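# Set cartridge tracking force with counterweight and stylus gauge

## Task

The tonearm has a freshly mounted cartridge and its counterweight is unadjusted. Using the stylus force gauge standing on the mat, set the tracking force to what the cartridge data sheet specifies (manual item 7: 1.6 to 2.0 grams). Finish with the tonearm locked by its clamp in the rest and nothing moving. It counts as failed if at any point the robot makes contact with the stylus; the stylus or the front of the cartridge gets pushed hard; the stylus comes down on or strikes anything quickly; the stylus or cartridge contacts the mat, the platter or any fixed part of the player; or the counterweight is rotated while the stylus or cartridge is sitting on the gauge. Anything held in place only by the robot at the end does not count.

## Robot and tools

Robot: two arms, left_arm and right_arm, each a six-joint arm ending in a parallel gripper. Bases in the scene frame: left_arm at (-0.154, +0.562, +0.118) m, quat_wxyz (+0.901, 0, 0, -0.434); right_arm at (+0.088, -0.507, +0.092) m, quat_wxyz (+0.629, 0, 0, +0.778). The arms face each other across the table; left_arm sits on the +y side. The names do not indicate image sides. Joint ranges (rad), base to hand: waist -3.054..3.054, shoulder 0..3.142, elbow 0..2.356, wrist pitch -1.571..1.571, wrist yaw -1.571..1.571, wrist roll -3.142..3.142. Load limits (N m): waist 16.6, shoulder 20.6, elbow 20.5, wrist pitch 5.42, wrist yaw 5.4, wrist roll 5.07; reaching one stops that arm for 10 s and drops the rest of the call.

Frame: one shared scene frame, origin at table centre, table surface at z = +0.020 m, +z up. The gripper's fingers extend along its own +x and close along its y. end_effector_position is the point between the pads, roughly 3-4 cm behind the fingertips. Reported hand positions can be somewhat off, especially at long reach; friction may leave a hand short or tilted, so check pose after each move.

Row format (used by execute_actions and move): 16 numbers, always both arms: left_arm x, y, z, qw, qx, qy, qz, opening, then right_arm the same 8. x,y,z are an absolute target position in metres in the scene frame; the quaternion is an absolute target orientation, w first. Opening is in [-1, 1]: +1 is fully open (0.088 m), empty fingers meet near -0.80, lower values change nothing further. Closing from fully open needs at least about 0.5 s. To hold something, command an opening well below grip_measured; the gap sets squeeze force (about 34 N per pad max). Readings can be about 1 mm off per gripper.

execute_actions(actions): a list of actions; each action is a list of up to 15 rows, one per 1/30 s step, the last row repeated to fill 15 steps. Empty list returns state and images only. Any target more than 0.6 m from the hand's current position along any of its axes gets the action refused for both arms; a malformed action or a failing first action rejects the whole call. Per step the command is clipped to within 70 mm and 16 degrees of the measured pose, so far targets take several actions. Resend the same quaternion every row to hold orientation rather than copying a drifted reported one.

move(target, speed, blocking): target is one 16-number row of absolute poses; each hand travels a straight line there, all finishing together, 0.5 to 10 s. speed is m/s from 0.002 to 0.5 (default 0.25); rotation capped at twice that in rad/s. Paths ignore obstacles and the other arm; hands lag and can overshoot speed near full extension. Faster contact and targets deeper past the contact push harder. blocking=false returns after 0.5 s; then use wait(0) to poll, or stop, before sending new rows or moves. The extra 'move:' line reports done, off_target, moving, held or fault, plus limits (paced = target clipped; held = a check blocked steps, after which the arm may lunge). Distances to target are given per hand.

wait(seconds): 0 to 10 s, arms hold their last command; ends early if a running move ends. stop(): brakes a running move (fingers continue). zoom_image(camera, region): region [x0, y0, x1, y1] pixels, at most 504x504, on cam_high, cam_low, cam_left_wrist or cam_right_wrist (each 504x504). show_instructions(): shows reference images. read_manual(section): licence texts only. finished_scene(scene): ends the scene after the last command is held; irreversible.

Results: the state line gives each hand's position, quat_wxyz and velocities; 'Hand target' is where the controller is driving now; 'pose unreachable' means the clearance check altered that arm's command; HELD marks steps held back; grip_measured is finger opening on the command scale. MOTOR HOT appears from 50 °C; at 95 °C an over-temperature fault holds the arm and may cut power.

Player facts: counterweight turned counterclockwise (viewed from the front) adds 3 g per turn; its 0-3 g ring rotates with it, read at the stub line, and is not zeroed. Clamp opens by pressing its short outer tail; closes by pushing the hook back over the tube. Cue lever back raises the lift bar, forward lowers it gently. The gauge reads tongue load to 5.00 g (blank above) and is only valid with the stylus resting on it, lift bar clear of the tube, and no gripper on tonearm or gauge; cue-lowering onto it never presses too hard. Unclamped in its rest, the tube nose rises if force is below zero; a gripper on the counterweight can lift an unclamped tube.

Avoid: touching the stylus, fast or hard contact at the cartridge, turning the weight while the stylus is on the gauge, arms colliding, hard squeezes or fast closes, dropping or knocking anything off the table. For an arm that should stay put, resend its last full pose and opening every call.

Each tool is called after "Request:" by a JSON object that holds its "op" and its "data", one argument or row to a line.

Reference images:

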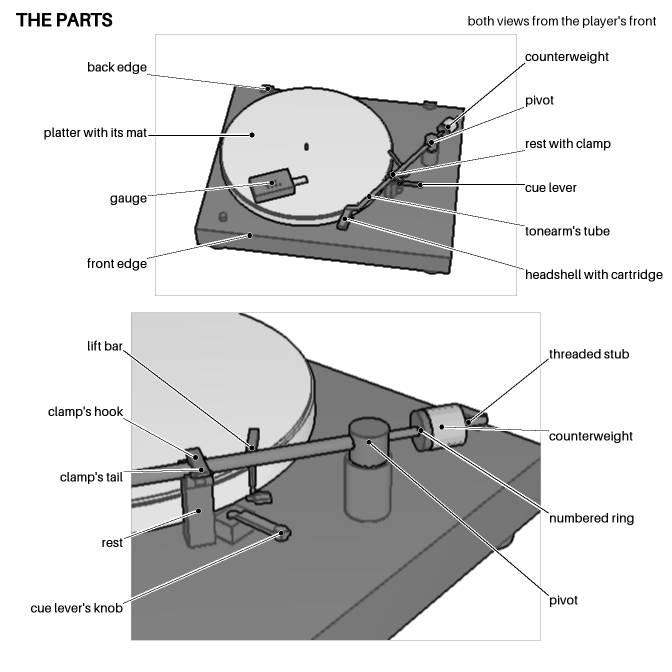

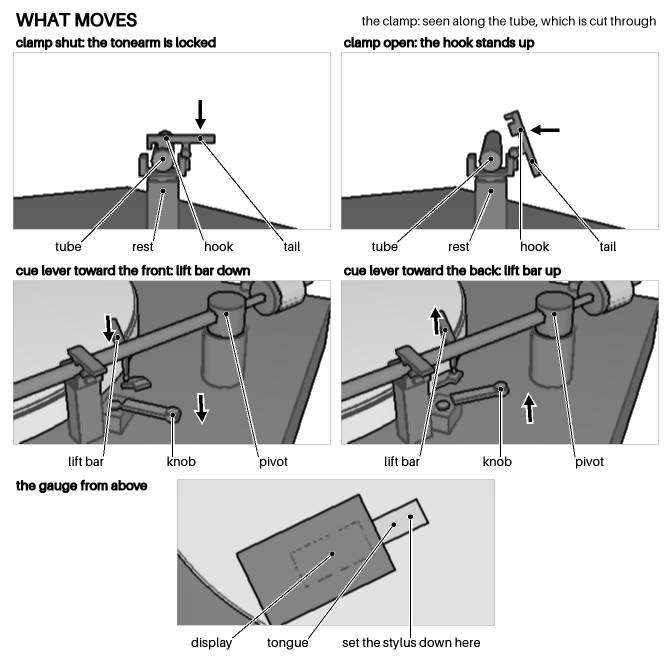

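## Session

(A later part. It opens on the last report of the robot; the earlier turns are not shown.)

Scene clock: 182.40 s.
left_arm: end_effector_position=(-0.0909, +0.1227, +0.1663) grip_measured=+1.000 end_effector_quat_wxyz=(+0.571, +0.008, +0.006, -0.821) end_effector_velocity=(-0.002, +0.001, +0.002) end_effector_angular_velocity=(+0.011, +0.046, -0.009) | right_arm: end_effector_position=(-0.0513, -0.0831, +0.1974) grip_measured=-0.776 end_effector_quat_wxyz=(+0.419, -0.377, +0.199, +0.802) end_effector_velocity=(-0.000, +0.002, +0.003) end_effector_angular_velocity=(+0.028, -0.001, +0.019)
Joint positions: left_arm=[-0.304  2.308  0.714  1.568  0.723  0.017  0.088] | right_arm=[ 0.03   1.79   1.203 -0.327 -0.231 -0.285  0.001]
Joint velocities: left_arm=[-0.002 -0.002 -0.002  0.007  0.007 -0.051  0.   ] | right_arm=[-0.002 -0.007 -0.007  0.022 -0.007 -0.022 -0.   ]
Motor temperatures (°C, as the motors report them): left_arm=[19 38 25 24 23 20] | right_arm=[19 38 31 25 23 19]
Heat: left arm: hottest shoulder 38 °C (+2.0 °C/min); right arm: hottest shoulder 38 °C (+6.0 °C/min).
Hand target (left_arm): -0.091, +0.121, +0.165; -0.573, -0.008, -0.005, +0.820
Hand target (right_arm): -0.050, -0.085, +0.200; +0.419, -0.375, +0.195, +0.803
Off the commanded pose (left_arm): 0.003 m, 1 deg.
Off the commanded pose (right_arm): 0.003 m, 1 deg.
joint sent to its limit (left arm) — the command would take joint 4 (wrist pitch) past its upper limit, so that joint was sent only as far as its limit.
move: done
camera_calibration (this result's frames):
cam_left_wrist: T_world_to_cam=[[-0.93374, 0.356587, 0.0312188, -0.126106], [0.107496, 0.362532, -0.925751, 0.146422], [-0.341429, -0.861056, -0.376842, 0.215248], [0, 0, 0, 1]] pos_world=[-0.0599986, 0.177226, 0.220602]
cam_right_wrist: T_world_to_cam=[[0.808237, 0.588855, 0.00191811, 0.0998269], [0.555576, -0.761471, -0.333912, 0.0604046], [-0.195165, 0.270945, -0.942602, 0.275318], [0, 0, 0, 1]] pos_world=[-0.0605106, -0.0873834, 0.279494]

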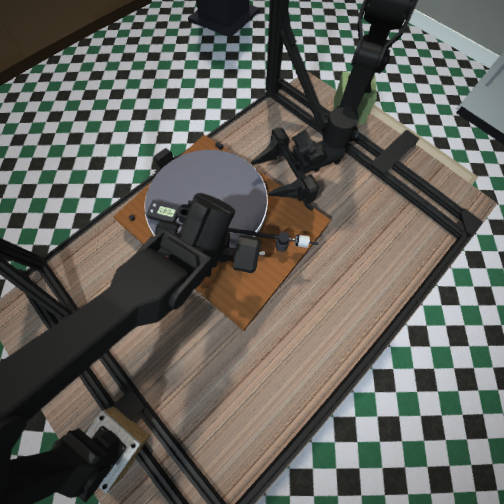

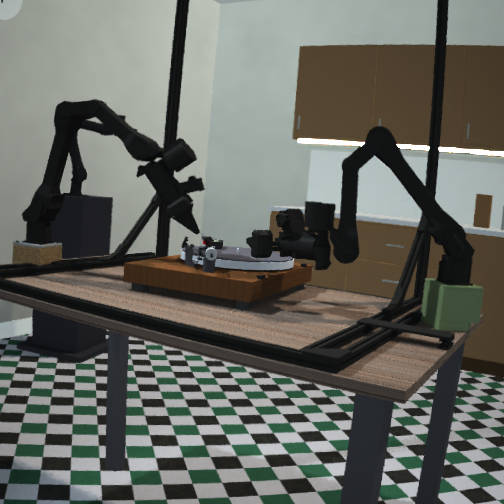

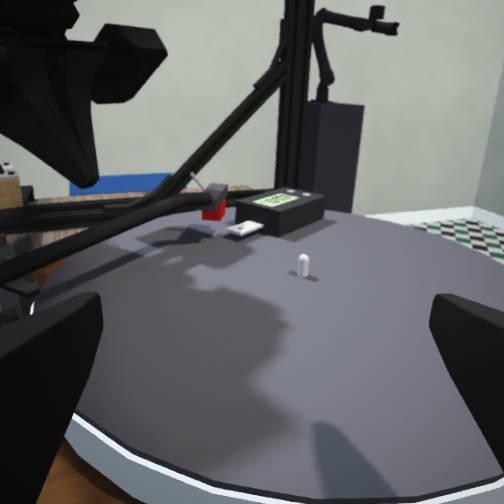

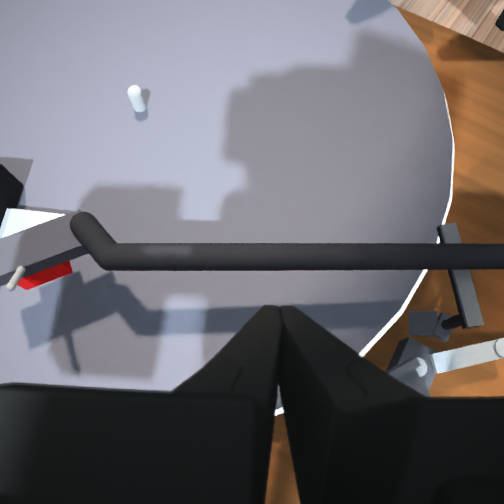

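Request:
{"op": "move", "data": {
  "target": [-0.09,0.12,0.165,0.574,0,0,-0.819,1,-0.06,-0.082,0.156,0.418,-0.375,0.195,0.804,-1],
  "speed": 0.04
}}

Request:
{"op": "zoom_image", "data": {
  "camera": "cam_left_wrist",
  "region": [170, 160, 290, 260]
}}

Request:
{"op": "zoom_image", "data": {
  "camera": "cam_low",
  "region": [180, 220, 240, 270]
}}

Scene clock: 189.03 s.
left_arm: end_effector_position=(-0.0906, +0.1220, +0.1665) grip_measured=+1.000 end_effector_quat_wxyz=(+0.571, +0.008, +0.005, -0.821) end_effector_velocity=(-0.002, -0.000, -0.002) end_effector_angular_velocity=(+0.018, +0.013, -0.010) | right_arm: end_effector_position=(-0.0596, -0.0794, +0.1655) grip_measured=-0.776 end_effector_quat_wxyz=(+0.420, -0.369, +0.187, +0.808) end_effector_velocity=(+0.002, +0.001, +0.001) end_effector_angular_velocity=(+0.011, -0.008, -0.002)
Joint positions: left_arm=[-0.304  2.31   0.718  1.568  0.723  0.017  0.088] | right_arm=[ 0.048  1.849  1.122 -0.156 -0.225 -0.277  0.001]
Joint velocities: left_arm=[-0.002 -0.002  0.002 -0.022  0.007 -0.007  0.   ] | right_arm=[-0.002 -0.002 -0.002  0.007  0.007 -0.007 -0.   ]
Motor temperatures (°C, as the motors report them): left_arm=[19 36 25 25 23 20] | right_arm=[19 38 31 26 23 19]
Heat: left arm: hottest shoulder 36 °C (-1.0 °C/min); right arm: hottest shoulder 38 °C (+6.2 °C/min).
Hand target (left_arm): -0.090, +0.120, +0.165; -0.573, -0.007, -0.005, +0.820
Hand target (right_arm): -0.060, -0.082, +0.156; +0.418, -0.375, +0.195, +0.804
Off the commanded pose (left_arm): 0.003 m, 1 deg.
Off the commanded pose (right_arm): 0.010 m, 1 deg.
joint sent to its limit (left arm) — the command would take joint 4 (wrist pitch) past its upper limit, so that joint was sent only as far as its limit.
move: off_target (right_arm)
camera_calibration (this result's frames):
cam_left_wrist: T_world_to_cam=[[-0.933898, 0.356285, 0.0299353, -0.125299], [0.108003, 0.360928, -0.926319, 0.147155], [-0.340838, -0.861854, -0.37555, 0.214724], [0, 0, 0, 1]] pos_world=[-0.0597235, 0.17659, 0.220703]
cam_right_wrist: T_world_to_cam=[[0.803056, 0.595757, 0.0132442, 0.102868], [0.559693, -0.746441, -0.359957, 0.0629119], [-0.204561, 0.296478, -0.932875, 0.242473], [0, 0, 0, 1]] pos_world=[-0.0682196, -0.0862124, 0.247481]

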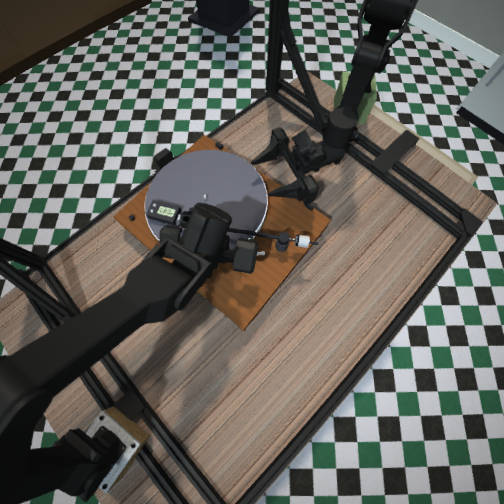

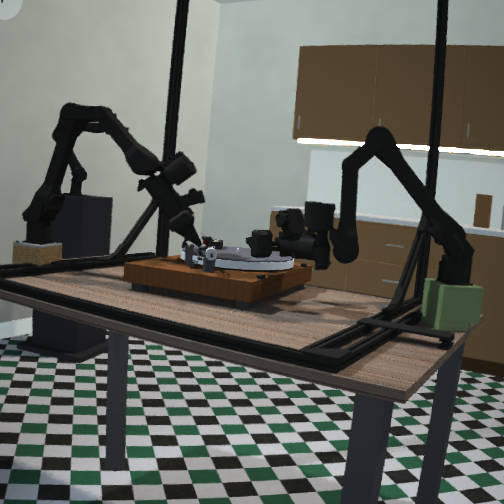

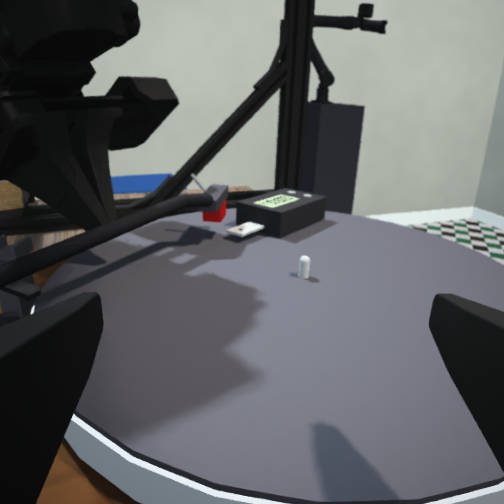

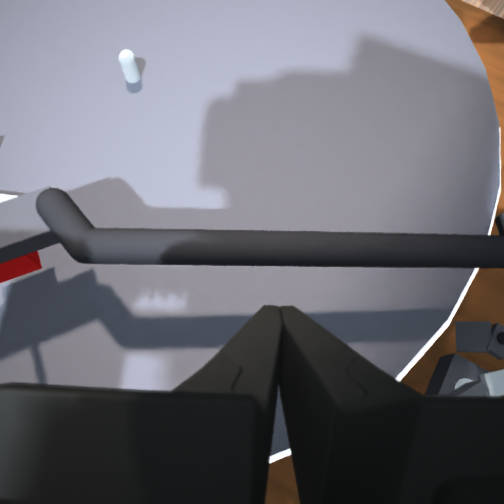

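Region (170, 160, 290, 260) of cam_left_wrist's 504x504 image, scaled by 4.200, with more detail than that image has.

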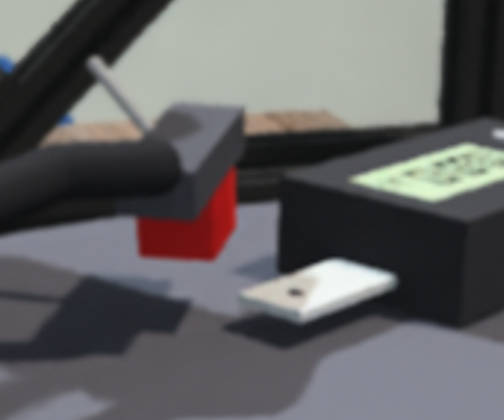

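Region (180, 220, 240, 270) of cam_low's 504x504 image, scaled by 8.400, with more detail than that image has.

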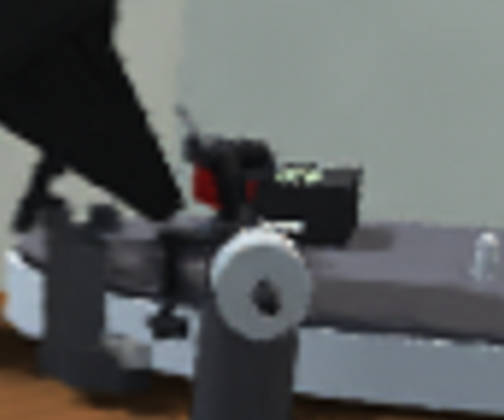

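Request:
{"op": "move", "data": {
  "target": [-0.09,0.12,0.165,0.574,0,0,-0.819,1,-0.072,-0.061,0.158,0.418,-0.375,0.195,0.804,-1],
  "speed": 0.008
}}

Request:
{"op": "zoom_image", "data": {
  "camera": "cam_left_wrist",
  "region": [170, 160, 290, 260]
}}

Request:
{"op": "zoom_image", "data": {
  "camera": "cam_low",
  "region": [180, 220, 240, 270]
}}

Scene clock: 201.87 s.
left_arm: end_effector_position=(-0.0905, +0.1219, +0.1662) grip_measured=+1.000 end_effector_quat_wxyz=(+0.571, +0.008, +0.005, -0.821) end_effector_velocity=(+0.000, -0.001, +0.000) end_effector_angular_velocity=(+0.005, +0.008, +0.005) | right_arm: end_effector_position=(-0.0703, -0.0630, +0.1613) grip_measured=-0.776 end_effector_quat_wxyz=(+0.418, -0.373, +0.192, +0.806) end_effector_velocity=(-0.002, -0.000, +0.001) end_effector_angular_velocity=(-0.007, +0.009, +0.001)
Joint positions: left_arm=[-0.304  2.311  0.718  1.568  0.723  0.017  0.088] | right_arm=[ 0.064  1.924  1.213 -0.183 -0.215 -0.265  0.001]
Joint velocities: left_arm=[-0.002 -0.002  0.002 -0.007 -0.007 -0.007  0.   ] | right_arm=[ 0.002  0.002  0.007 -0.007 -0.007  0.007 -0.   ]
Motor temperatures (°C, as the motors report them): left_arm=[19 35 25 26 23 20] | right_arm=[19 37 31 27 23 19]
Heat: left arm: hottest shoulder 35 °C (-2.0 °C/min); right arm: hottest shoulder 37 °C (+3.0 °C/min).
Hand target (left_arm): -0.090, +0.120, +0.165; -0.573, -0.007, -0.005, +0.820
Hand target (right_arm): -0.072, -0.061, +0.158; +0.418, -0.375, +0.195, +0.804
Off the commanded pose (left_arm): 0.002 m, 1 deg.
Off the commanded pose (right_arm): 0.004 m, 1 deg.
joint sent to its limit (left arm) — the command would take joint 4 (wrist pitch) past its upper limit, so that joint was sent only as far as its limit.
move: done
camera_calibration (this result's frames):
cam_left_wrist: T_world_to_cam=[[-0.933894, 0.356274, 0.0301905, -0.125297], [0.107876, 0.361258, -0.926205, 0.146892], [-0.34089, -0.86172, -0.37581, 0.214625], [0, 0, 0, 1]] pos_world=[-0.0596968, 0.176521, 0.220493]
cam_right_wrist: T_world_to_cam=[[0.802879, 0.596084, 0.00831641, 0.102481], [0.561104, -0.750904, -0.348289, 0.0775666], [-0.201365, 0.284301, -0.93735, 0.231699], [0, 0, 0, 1]] pos_world=[-0.0791469, -0.0687143, 0.243346]

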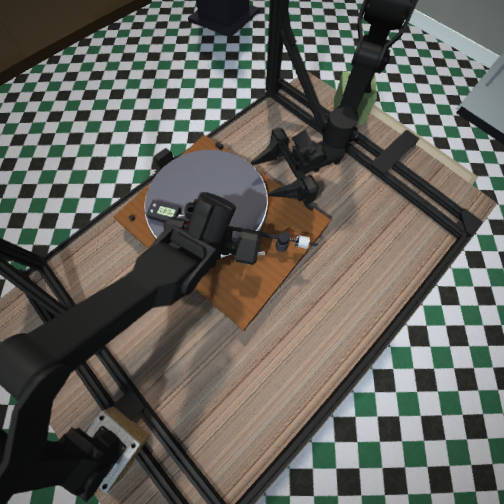

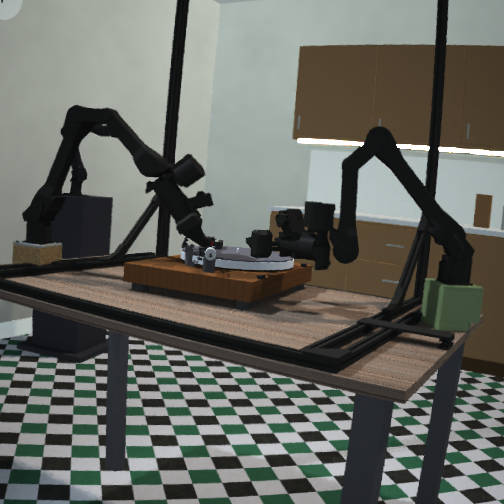

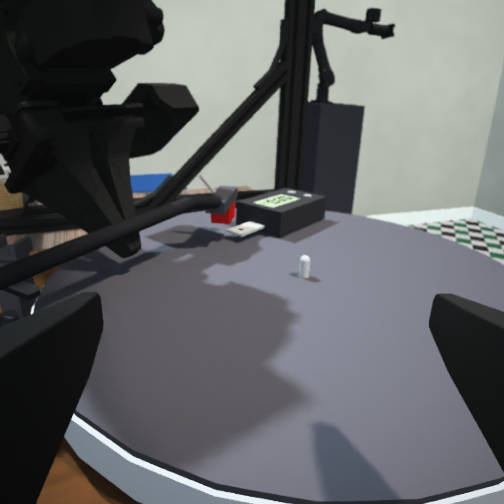

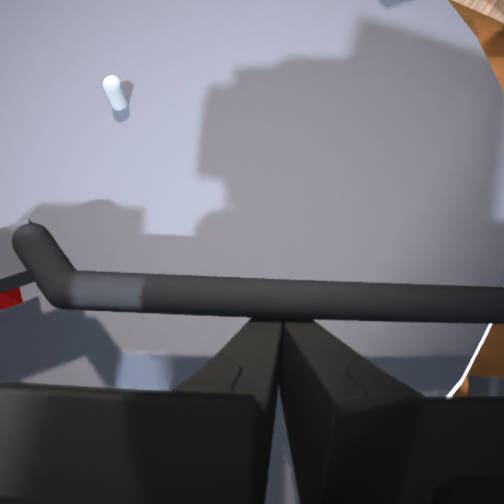

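Region (170, 160, 290, 260) of cam_left_wrist's 504x504 image, scaled by 4.200, with more detail than that image has.

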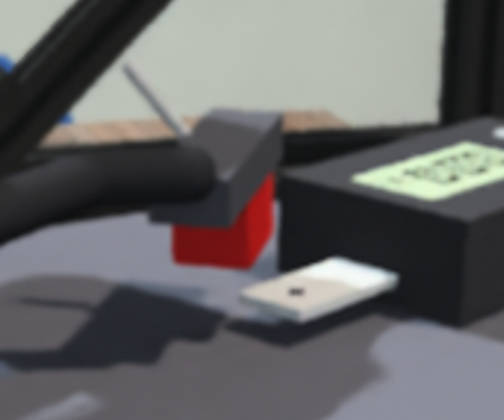

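Region (180, 220, 240, 270) of cam_low's 504x504 image, scaled by 8.400, with more detail than that image has.

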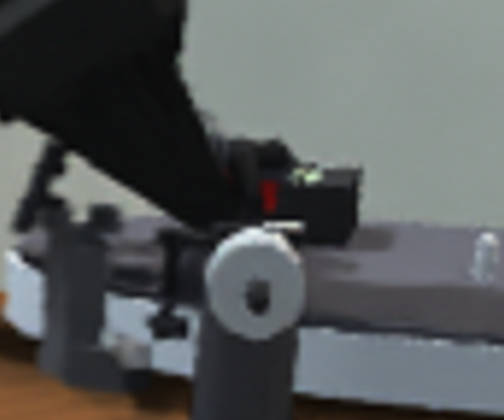

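Another ~7 mm.

Request:
{"op": "move", "data": {
  "target": [-0.09,0.12,0.165,0.574,0,0,-0.819,1,-0.076,-0.055,0.158,0.418,-0.375,0.195,0.804,-1],
  "speed": 0.005
}}

Request:
{"op": "zoom_image", "data": {
  "camera": "cam_left_wrist",
  "region": [170, 160, 290, 260]
}}

Scene clock: 208.20 s.
left_arm: end_effector_position=(-0.0907, +0.1218, +0.1662) grip_measured=+1.000 end_effector_quat_wxyz=(+0.571, +0.008, +0.005, -0.821) end_effector_velocity=(+0.002, -0.001, -0.004) end_effector_angular_velocity=(+0.018, +0.001, +0.019) | right_arm: end_effector_position=(-0.0742, -0.0567, +0.1630) grip_measured=-0.776 end_effector_quat_wxyz=(+0.419, -0.372, +0.191, +0.806) end_effector_velocity=(+0.001, -0.002, -0.000) end_effector_angular_velocity=(-0.009, +0.010, +0.012)
Joint positions: left_arm=[-0.305  2.311  0.718  1.568  0.723  0.017  0.088] | right_arm=[ 0.069  1.944  1.247 -0.192 -0.212 -0.26   0.001]
Joint velocities: left_arm=[-0.002 -0.002 -0.002 -0.022 -0.022  0.007  0.   ] | right_arm=[-0.007 -0.002 -0.002 -0.007 -0.022 -0.007 -0.   ]
Motor temperatures (°C, as the motors report them): left_arm=[19 34 24 27 23 20] | right_arm=[19 36 32 27 23 19]
Heat: left arm: hottest shoulder 34 °C (-3.0 °C/min); right arm: hottest shoulder 36 °C (+1.0 °C/min).
Hand target (left_arm): -0.090, +0.120, +0.165; -0.573, -0.007, -0.005, +0.820
Hand target (right_arm): -0.076, -0.055, +0.158; +0.418, -0.375, +0.195, +0.804
Off the commanded pose (left_arm): 0.002 m, 1 deg.
Off the commanded pose (right_arm): 0.006 m, 1 deg.
joint sent to its limit (left arm) — the command would take joint 4 (wrist pitch) past its upper limit, so that joint was sent only as far as its limit.
move: done
camera_calibration (this result's frames):
cam_left_wrist: T_world_to_cam=[[-0.933753, 0.356631, 0.0303165, -0.125446], [0.107807, 0.361011, -0.926309, 0.146983], [-0.341295, -0.861676, -0.375542, 0.214409], [0, 0, 0, 1]] pos_world=[-0.0598049, 0.176426, 0.220475]
cam_right_wrist: T_world_to_cam=[[0.803099, 0.595781, 0.00879898, 0.101819], [0.560316, -0.750106, -0.351265, 0.0855688], [-0.202677, 0.287031, -0.936235, 0.230575], [0, 0, 0, 1]] pos_world=[-0.0829837, -0.0626581, 0.245034]

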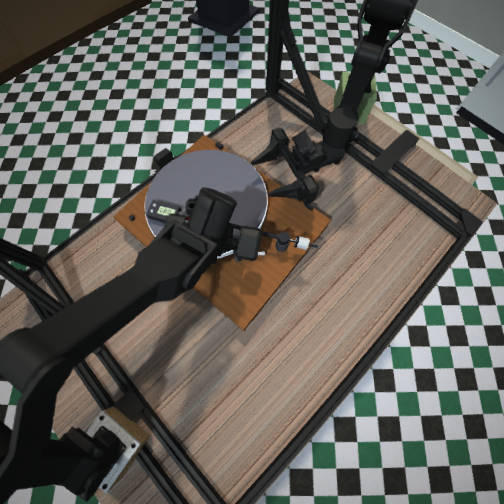

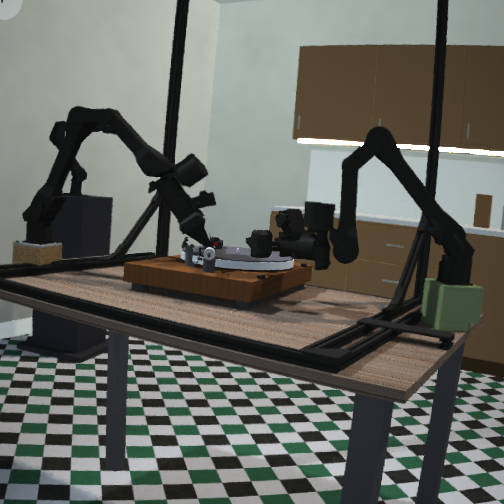

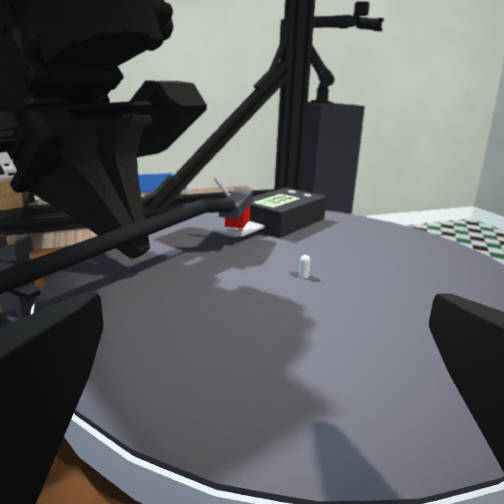

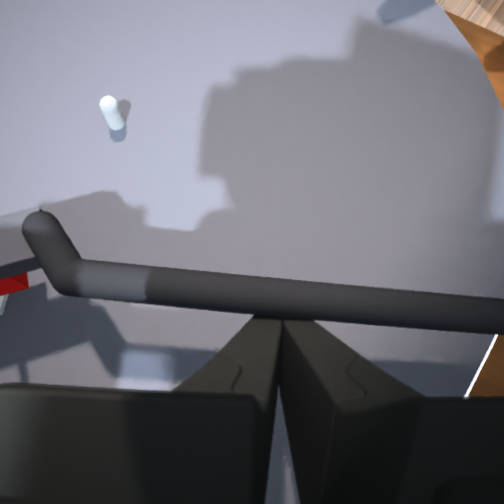

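Region (170, 160, 290, 260) of cam_left_wrist's 504x504 image, scaled by 4.200, with more detail than that image has.

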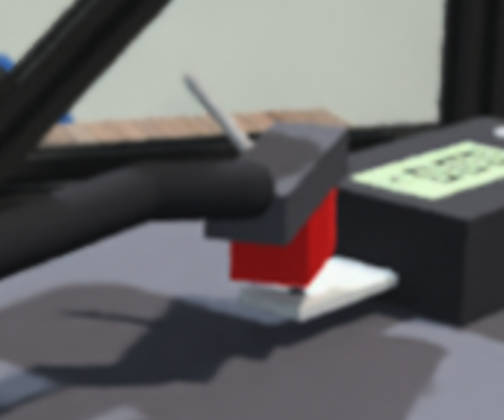

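Request:
{"op": "move", "data": {
  "target": [-0.09,0.12,0.165,0.574,0,0,-0.819,1,-0.06,-0.12,0.18,0.418,-0.375,0.195,0.804,-1],
  "speed": 0.06
}}

Request:
{"op": "move", "data": {
  "target": [-0.09,0.12,0.165,0.574,0,0,-0.819,1,-0.10,-0.19,0.16,0.498,-0.075,0.044,0.863,1]
}}

Request:
{"op": "zoom_image", "data": {
  "camera": "cam_high",
  "region": [140, 190, 220, 250]
}}

Scene clock: 216.27 s.
left_arm: end_effector_position=(-0.0906, +0.1218, +0.1660) grip_measured=+1.000 end_effector_quat_wxyz=(+0.571, +0.008, +0.005, -0.821) end_effector_velocity=(-0.003, +0.001, +0.003) end_effector_angular_velocity=(-0.013, +0.001, +0.000) | right_arm: end_effector_position=(-0.0599, -0.1163, +0.1789) grip_measured=-0.776 end_effector_quat_wxyz=(+0.417, -0.375, +0.194, +0.805) end_effector_velocity=(+0.002, -0.007, -0.002) end_effector_angular_velocity=(-0.020, -0.005, +0.008)
Joint positions: left_arm=[-0.305  2.312  0.719  1.568  0.723  0.017  0.088] | right_arm=[ 0.077  1.708  1.018 -0.209 -0.207 -0.254  0.001]
Joint velocities: left_arm=[-0.007 -0.002 -0.007  0.022 -0.007 -0.007  0.   ] | right_arm=[-0.002 -0.012 -0.012 -0.022 -0.007 -0.007 -0.   ]
Motor temperatures (°C, as the motors report them): left_arm=[19 34 24 28 23 20] | right_arm=[19 36 32 28 23 19]
Heat: left arm: hottest shoulder 34 °C (-4.0 °C/min); right arm: hottest shoulder 36 °C (+0.0 °C/min).
Hand target (left_arm): -0.090, +0.120, +0.165; -0.573, -0.007, -0.005, +0.820
Hand target (right_arm): -0.060, -0.120, +0.180; +0.418, -0.375, +0.195, +0.804
Off the commanded pose (left_arm): 0.002 m, 1 deg.
Off the commanded pose (right_arm): 0.004 m, 0 deg.
joint sent to its limit (left arm) — the command would take joint 4 (wrist pitch) past its upper limit, so that joint was sent only as far as its limit.
move: done
camera_calibration (this result's frames):
cam_left_wrist: T_world_to_cam=[[-0.933885, 0.356264, 0.0305647, -0.125355], [0.10755, 0.361384, -0.926193, 0.146703], [-0.341015, -0.861671, -0.375808, 0.214358], [0, 0, 0, 1]] pos_world=[-0.0597458, 0.176349, 0.220264]
cam_right_wrist: T_world_to_cam=[[0.802839, 0.596172, 0.00531921, 0.126324], [0.561841, -0.753562, -0.341289, 0.0363496], [-0.199459, 0.276989, -0.939943, 0.265145], [0, 0, 0, 1]] pos_world=[-0.0689549, -0.121361, 0.260955]

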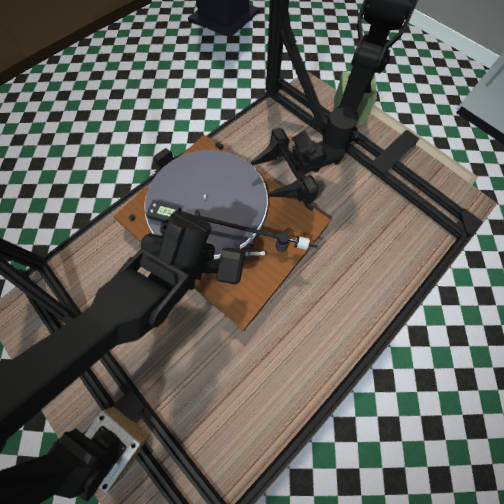

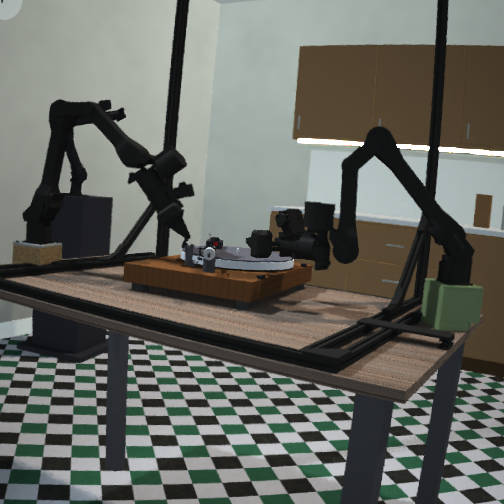

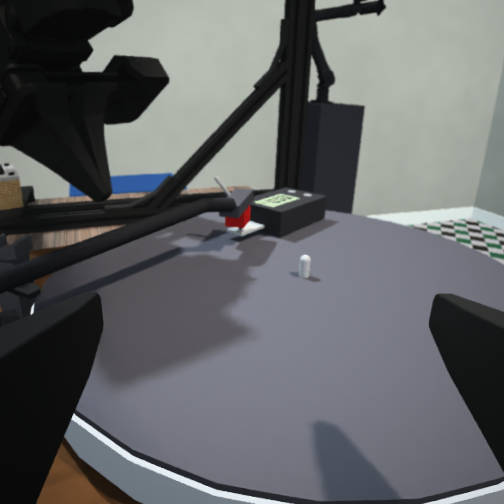

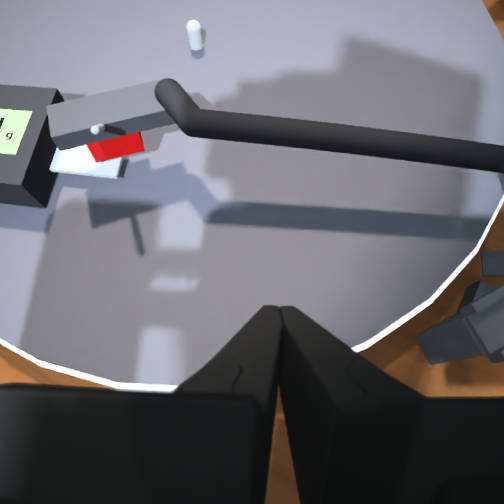

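Scene clock: 218.27 s.
left_arm: end_effector_position=(-0.0906, +0.1218, +0.1658) grip_measured=+1.000 end_effector_quat_wxyz=(+0.571, +0.008, +0.005, -0.821) end_effector_velocity=(-0.000, +0.000, -0.004) end_effector_angular_velocity=(+0.028, +0.028, +0.005) | right_arm: end_effector_position=(-0.1000, -0.1884, +0.1657) grip_measured=+1.000 end_effector_quat_wxyz=(+0.499, -0.070, +0.039, +0.863) end_effector_velocity=(-0.001, -0.003, -0.003) end_effector_angular_velocity=(+0.001, -0.007, +0.011)
Joint positions: left_arm=[-0.305  2.312  0.719  1.568  0.723  0.017  0.088] | right_arm=[0.331 1.88  0.288 1.432 0.02  0.001 0.088]
Joint velocities: left_arm=[-0.002 -0.002 -0.002 -0.022 -0.007 -0.022  0.   ] | right_arm=[ 0.002  0.017 -0.007  0.022 -0.007 -0.007  0.   ]
Motor temperatures (°C, as the motors report them): left_arm=[19 34 24 28 23 20] | right_arm=[19 36 32 28 23 19]
Heat: left arm: hottest shoulder 34 °C (-4.0 °C/min); right arm: hottest shoulder 36 °C (+0.0 °C/min).
Hand target (left_arm): -0.090, +0.120, +0.165; -0.573, -0.007, -0.005, +0.820
Hand target (right_arm): -0.100, -0.191, +0.161; +0.499, -0.074, +0.044, +0.862
Off the commanded pose (left_arm): 0.002 m, 1 deg.
Off the commanded pose (right_arm): 0.006 m, 1 deg.
joint sent to its limit (left arm) — the command would take joint 4 (wrist pitch) past its upper limit, so that joint was sent only as far as its limit.
move: done
camera_calibration (this result's frames):
cam_left_wrist: T_world_to_cam=[[-0.933881, 0.356253, 0.0308198, -0.125405], [0.107423, 0.361714, -0.92608, 0.14648], [-0.341066, -0.861538, -0.376068, 0.214335], [0, 0, 0, 1]] pos_world=[-0.059746, 0.17635, 0.220121]
cam_right_wrist: T_world_to_cam=[[0.859253, 0.511108, 0.0212503, 0.188537], [0.265547, -0.410151, -0.872503, 0.12312], [-0.437228, 0.755344, -0.488147, 0.256254], [0, 0, 0, 1]] pos_world=[-0.0826542, -0.239425, 0.228506]

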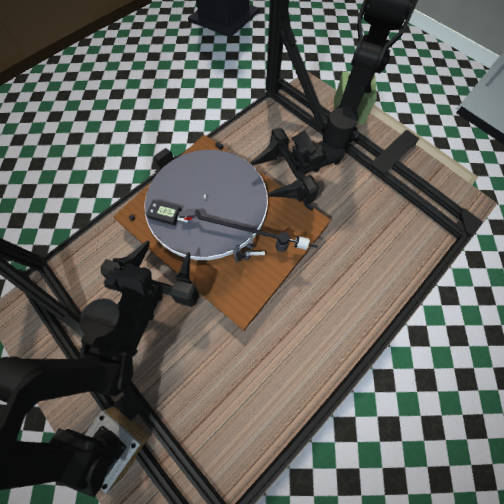

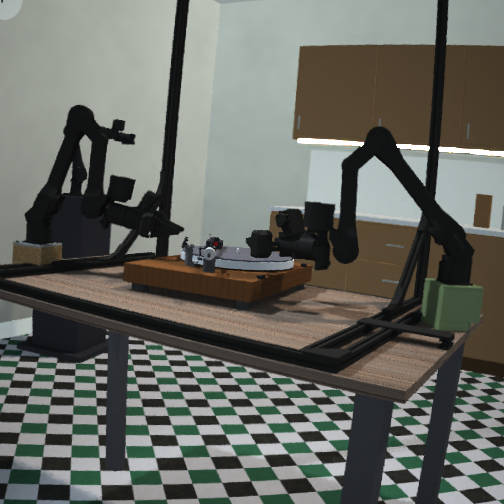

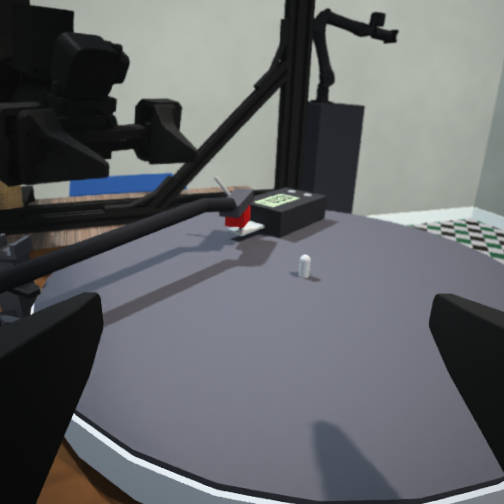

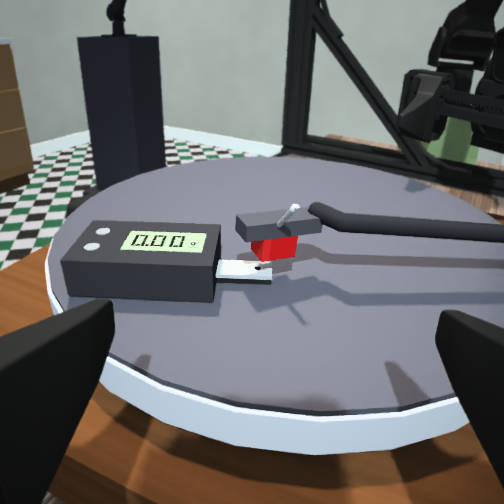

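Region (140, 190, 220, 250) of cam_high's 504x504 image, scaled by 6.300, with more detail than that image has; it fills the top 378 rows of this view, and the rest is white.

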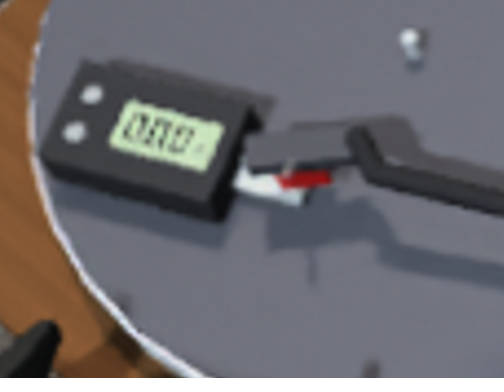

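Request:
{"op": "move", "data": {
  "target": [-0.09,0.12,0.165,0.574,0,0,-0.819,1,0.04,-0.06,0.21,0.34,-0.427,0.177,0.82,-1]
}}

Request:
{"op": "move", "data": {
  "target": [-0.09,0.12,0.165,0.574,0,0,-0.819,1,0.036,-0.009,0.14,0.34,-0.427,0.177,0.82,-1],
  "speed": 0.06
}}

Scene clock: 252.57 s.
left_arm: end_effector_position=(-0.0906, +0.1217, +0.1658) grip_measured=+1.000 end_effector_quat_wxyz=(+0.571, +0.008, +0.005, -0.821) end_effector_velocity=(-0.004, -0.001, +0.003) end_effector_angular_velocity=(-0.009, +0.003, -0.015) | right_arm: end_effector_position=(+0.0380, -0.0616, +0.2120) grip_measured=-0.776 end_effector_quat_wxyz=(+0.339, -0.424, +0.175, +0.821) end_effector_velocity=(-0.002, -0.002, +0.001) end_effector_angular_velocity=(-0.019, +0.004, +0.012)
Joint positions: left_arm=[-0.305  2.313  0.719  1.568  0.723  0.017  0.088] | right_arm=[-0.24   1.907  1.472 -0.682 -0.435 -0.715  0.001]
Joint velocities: left_arm=[-0.007 -0.002  0.002  0.007  0.007 -0.007  0.   ] | right_arm=[ 0.002  0.007  0.022 -0.037 -0.007 -0.007 -0.   ]
Motor temperatures (°C, as the motors report them): left_arm=[19 33 24 30 23 20] | right_arm=[19 31 29 33 23 19]
Heat: left arm: hottest shoulder 33 °C (-3.0 °C/min); right arm: hottest wrist pitch 33 °C (-5.0 °C/min).
Hand target (left_arm): -0.090, +0.120, +0.165; -0.573, -0.007, -0.005, +0.820
Hand target (right_arm): +0.040, -0.059, +0.209; +0.338, -0.428, +0.176, +0.820
Off the commanded pose (left_arm): 0.002 m, 1 deg.
Off the commanded pose (right_arm): 0.003 m, 0 deg.
joint sent to its limit (left arm) — the command would take joint 4 (wrist pitch) past its upper limit, so that joint was sent only as far as its limit.
move: done
camera_calibration (this result's frames):
cam_left_wrist: T_world_to_cam=[[-0.933881, 0.356253, 0.0308198, -0.125353], [0.107423, 0.361714, -0.92608, 0.146439], [-0.341066, -0.861538, -0.376068, 0.214259], [0, 0, 0, 1]] pos_world=[-0.0597193, 0.176281, 0.220053]
cam_right_wrist: T_world_to_cam=[[0.688006, 0.725693, 0.00414054, 0.0275394], [0.700542, -0.662651, -0.264829, 0.0179596], [-0.189441, 0.185105, -0.964286, 0.299805], [0, 0, 0, 1]] pos_world=[0.0252667, -0.0635796, 0.29374]

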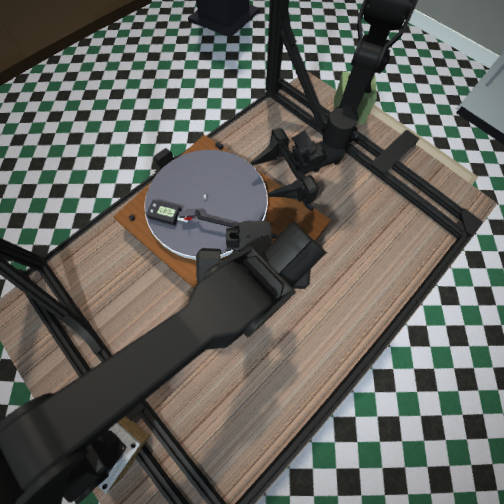

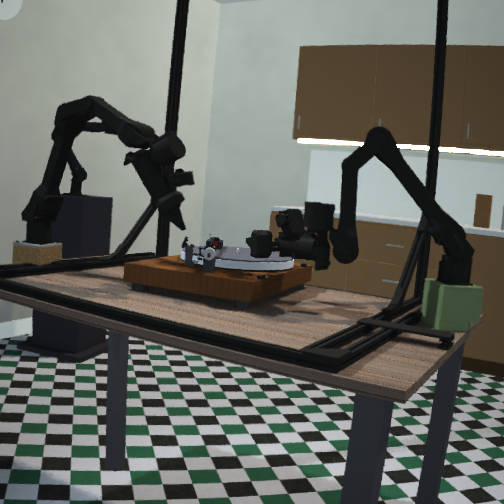

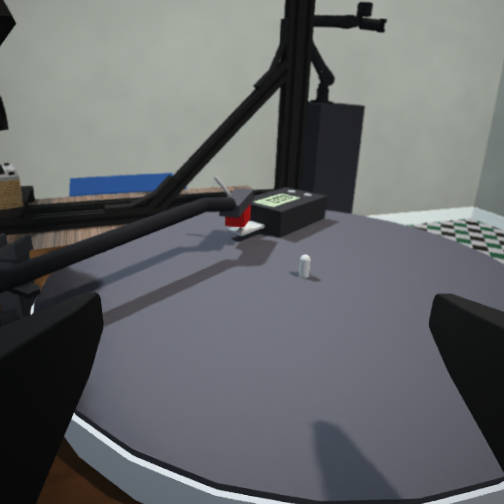

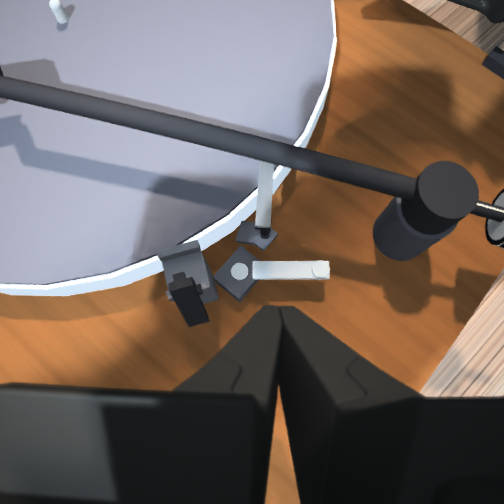

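Scene clock: 254.43 s.
left_arm: end_effector_position=(-0.0906, +0.1216, +0.1657) grip_measured=+1.000 end_effector_quat_wxyz=(+0.571, +0.008, +0.005, -0.821) end_effector_velocity=(-0.000, +0.000, -0.000) end_effector_angular_velocity=(-0.005, -0.008, +0.005) | right_arm: end_effector_position=(+0.0369, -0.0122, +0.1442) grip_measured=-0.776 end_effector_quat_wxyz=(+0.340, -0.426, +0.174, +0.820) end_effector_velocity=(+0.005, +0.002, +0.007) end_effector_angular_velocity=(+0.005, -0.010, -0.005)
Joint positions: left_arm=[-0.305  2.313  0.719  1.568  0.723  0.017  0.088] | right_arm=[-0.234  2.161  1.571 -0.525 -0.429 -0.71   0.001]
Joint velocities: left_arm=[-0.002  0.002 -0.002  0.007 -0.007  0.007  0.   ] | right_arm=[-0.007 -0.007  0.017 -0.022  0.007 -0.007 -0.   ]
Motor temperatures (°C, as the motors report them): left_arm=[19 33 24 30 23 20] | right_arm=[19 31 29 33 23 19]
Heat: left arm: hottest shoulder 33 °C (-3.0 °C/min); right arm: hottest wrist pitch 33 °C (-4.0 °C/min).
Hand target (left_arm): -0.090, +0.120, +0.165; -0.573, -0.007, -0.005, +0.820
Hand target (right_arm): +0.036, -0.010, +0.140; +0.340, -0.427, +0.177, +0.819
Off the commanded pose (left_arm): 0.002 m, 1 deg.
Off the commanded pose (right_arm): 0.005 m, 0 deg.
joint sent to its limit (left arm) — the command would take joint 4 (wrist pitch) past its upper limit, so that joint was sent only as far as its limit.
move: done
camera_calibration (this result's frames):
cam_left_wrist: T_world_to_cam=[[-0.933881, 0.356253, 0.0308198, -0.125301], [0.107423, 0.361714, -0.92608, 0.146398], [-0.341066, -0.861538, -0.376068, 0.214183], [0, 0, 0, 1]] pos_world=[-0.0596925, 0.176211, 0.219985]
cam_right_wrist: T_world_to_cam=[[0.688459, 0.725251, 0.0058693, -0.00754347], [0.70104, -0.663358, -0.261722, 0.0329801], [-0.185921, 0.1843, -0.965125, 0.225053], [0, 0, 0, 1]] pos_world=[0.0239151, -0.0141287, 0.225881]

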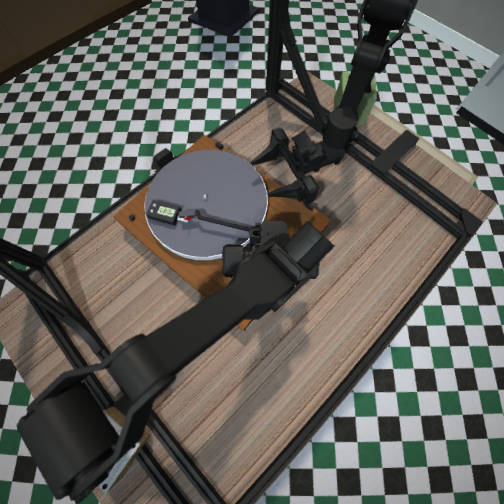

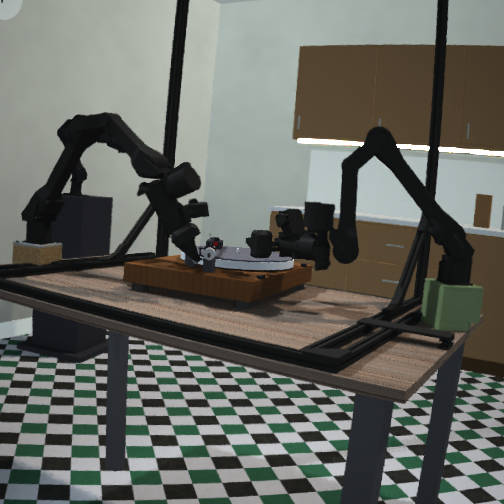

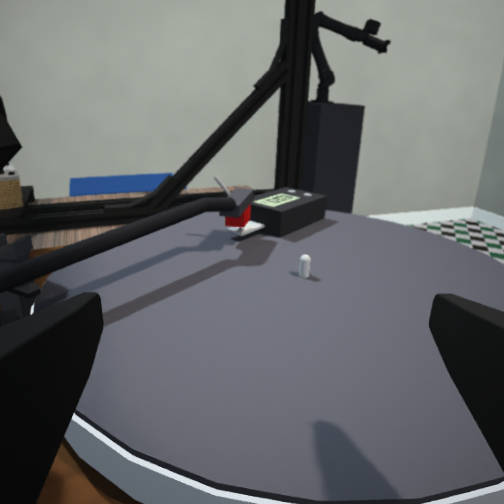

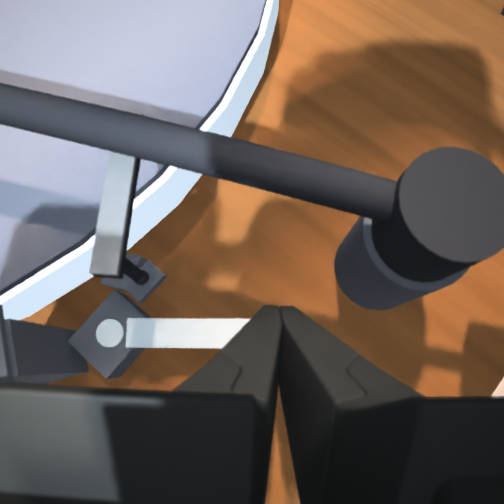

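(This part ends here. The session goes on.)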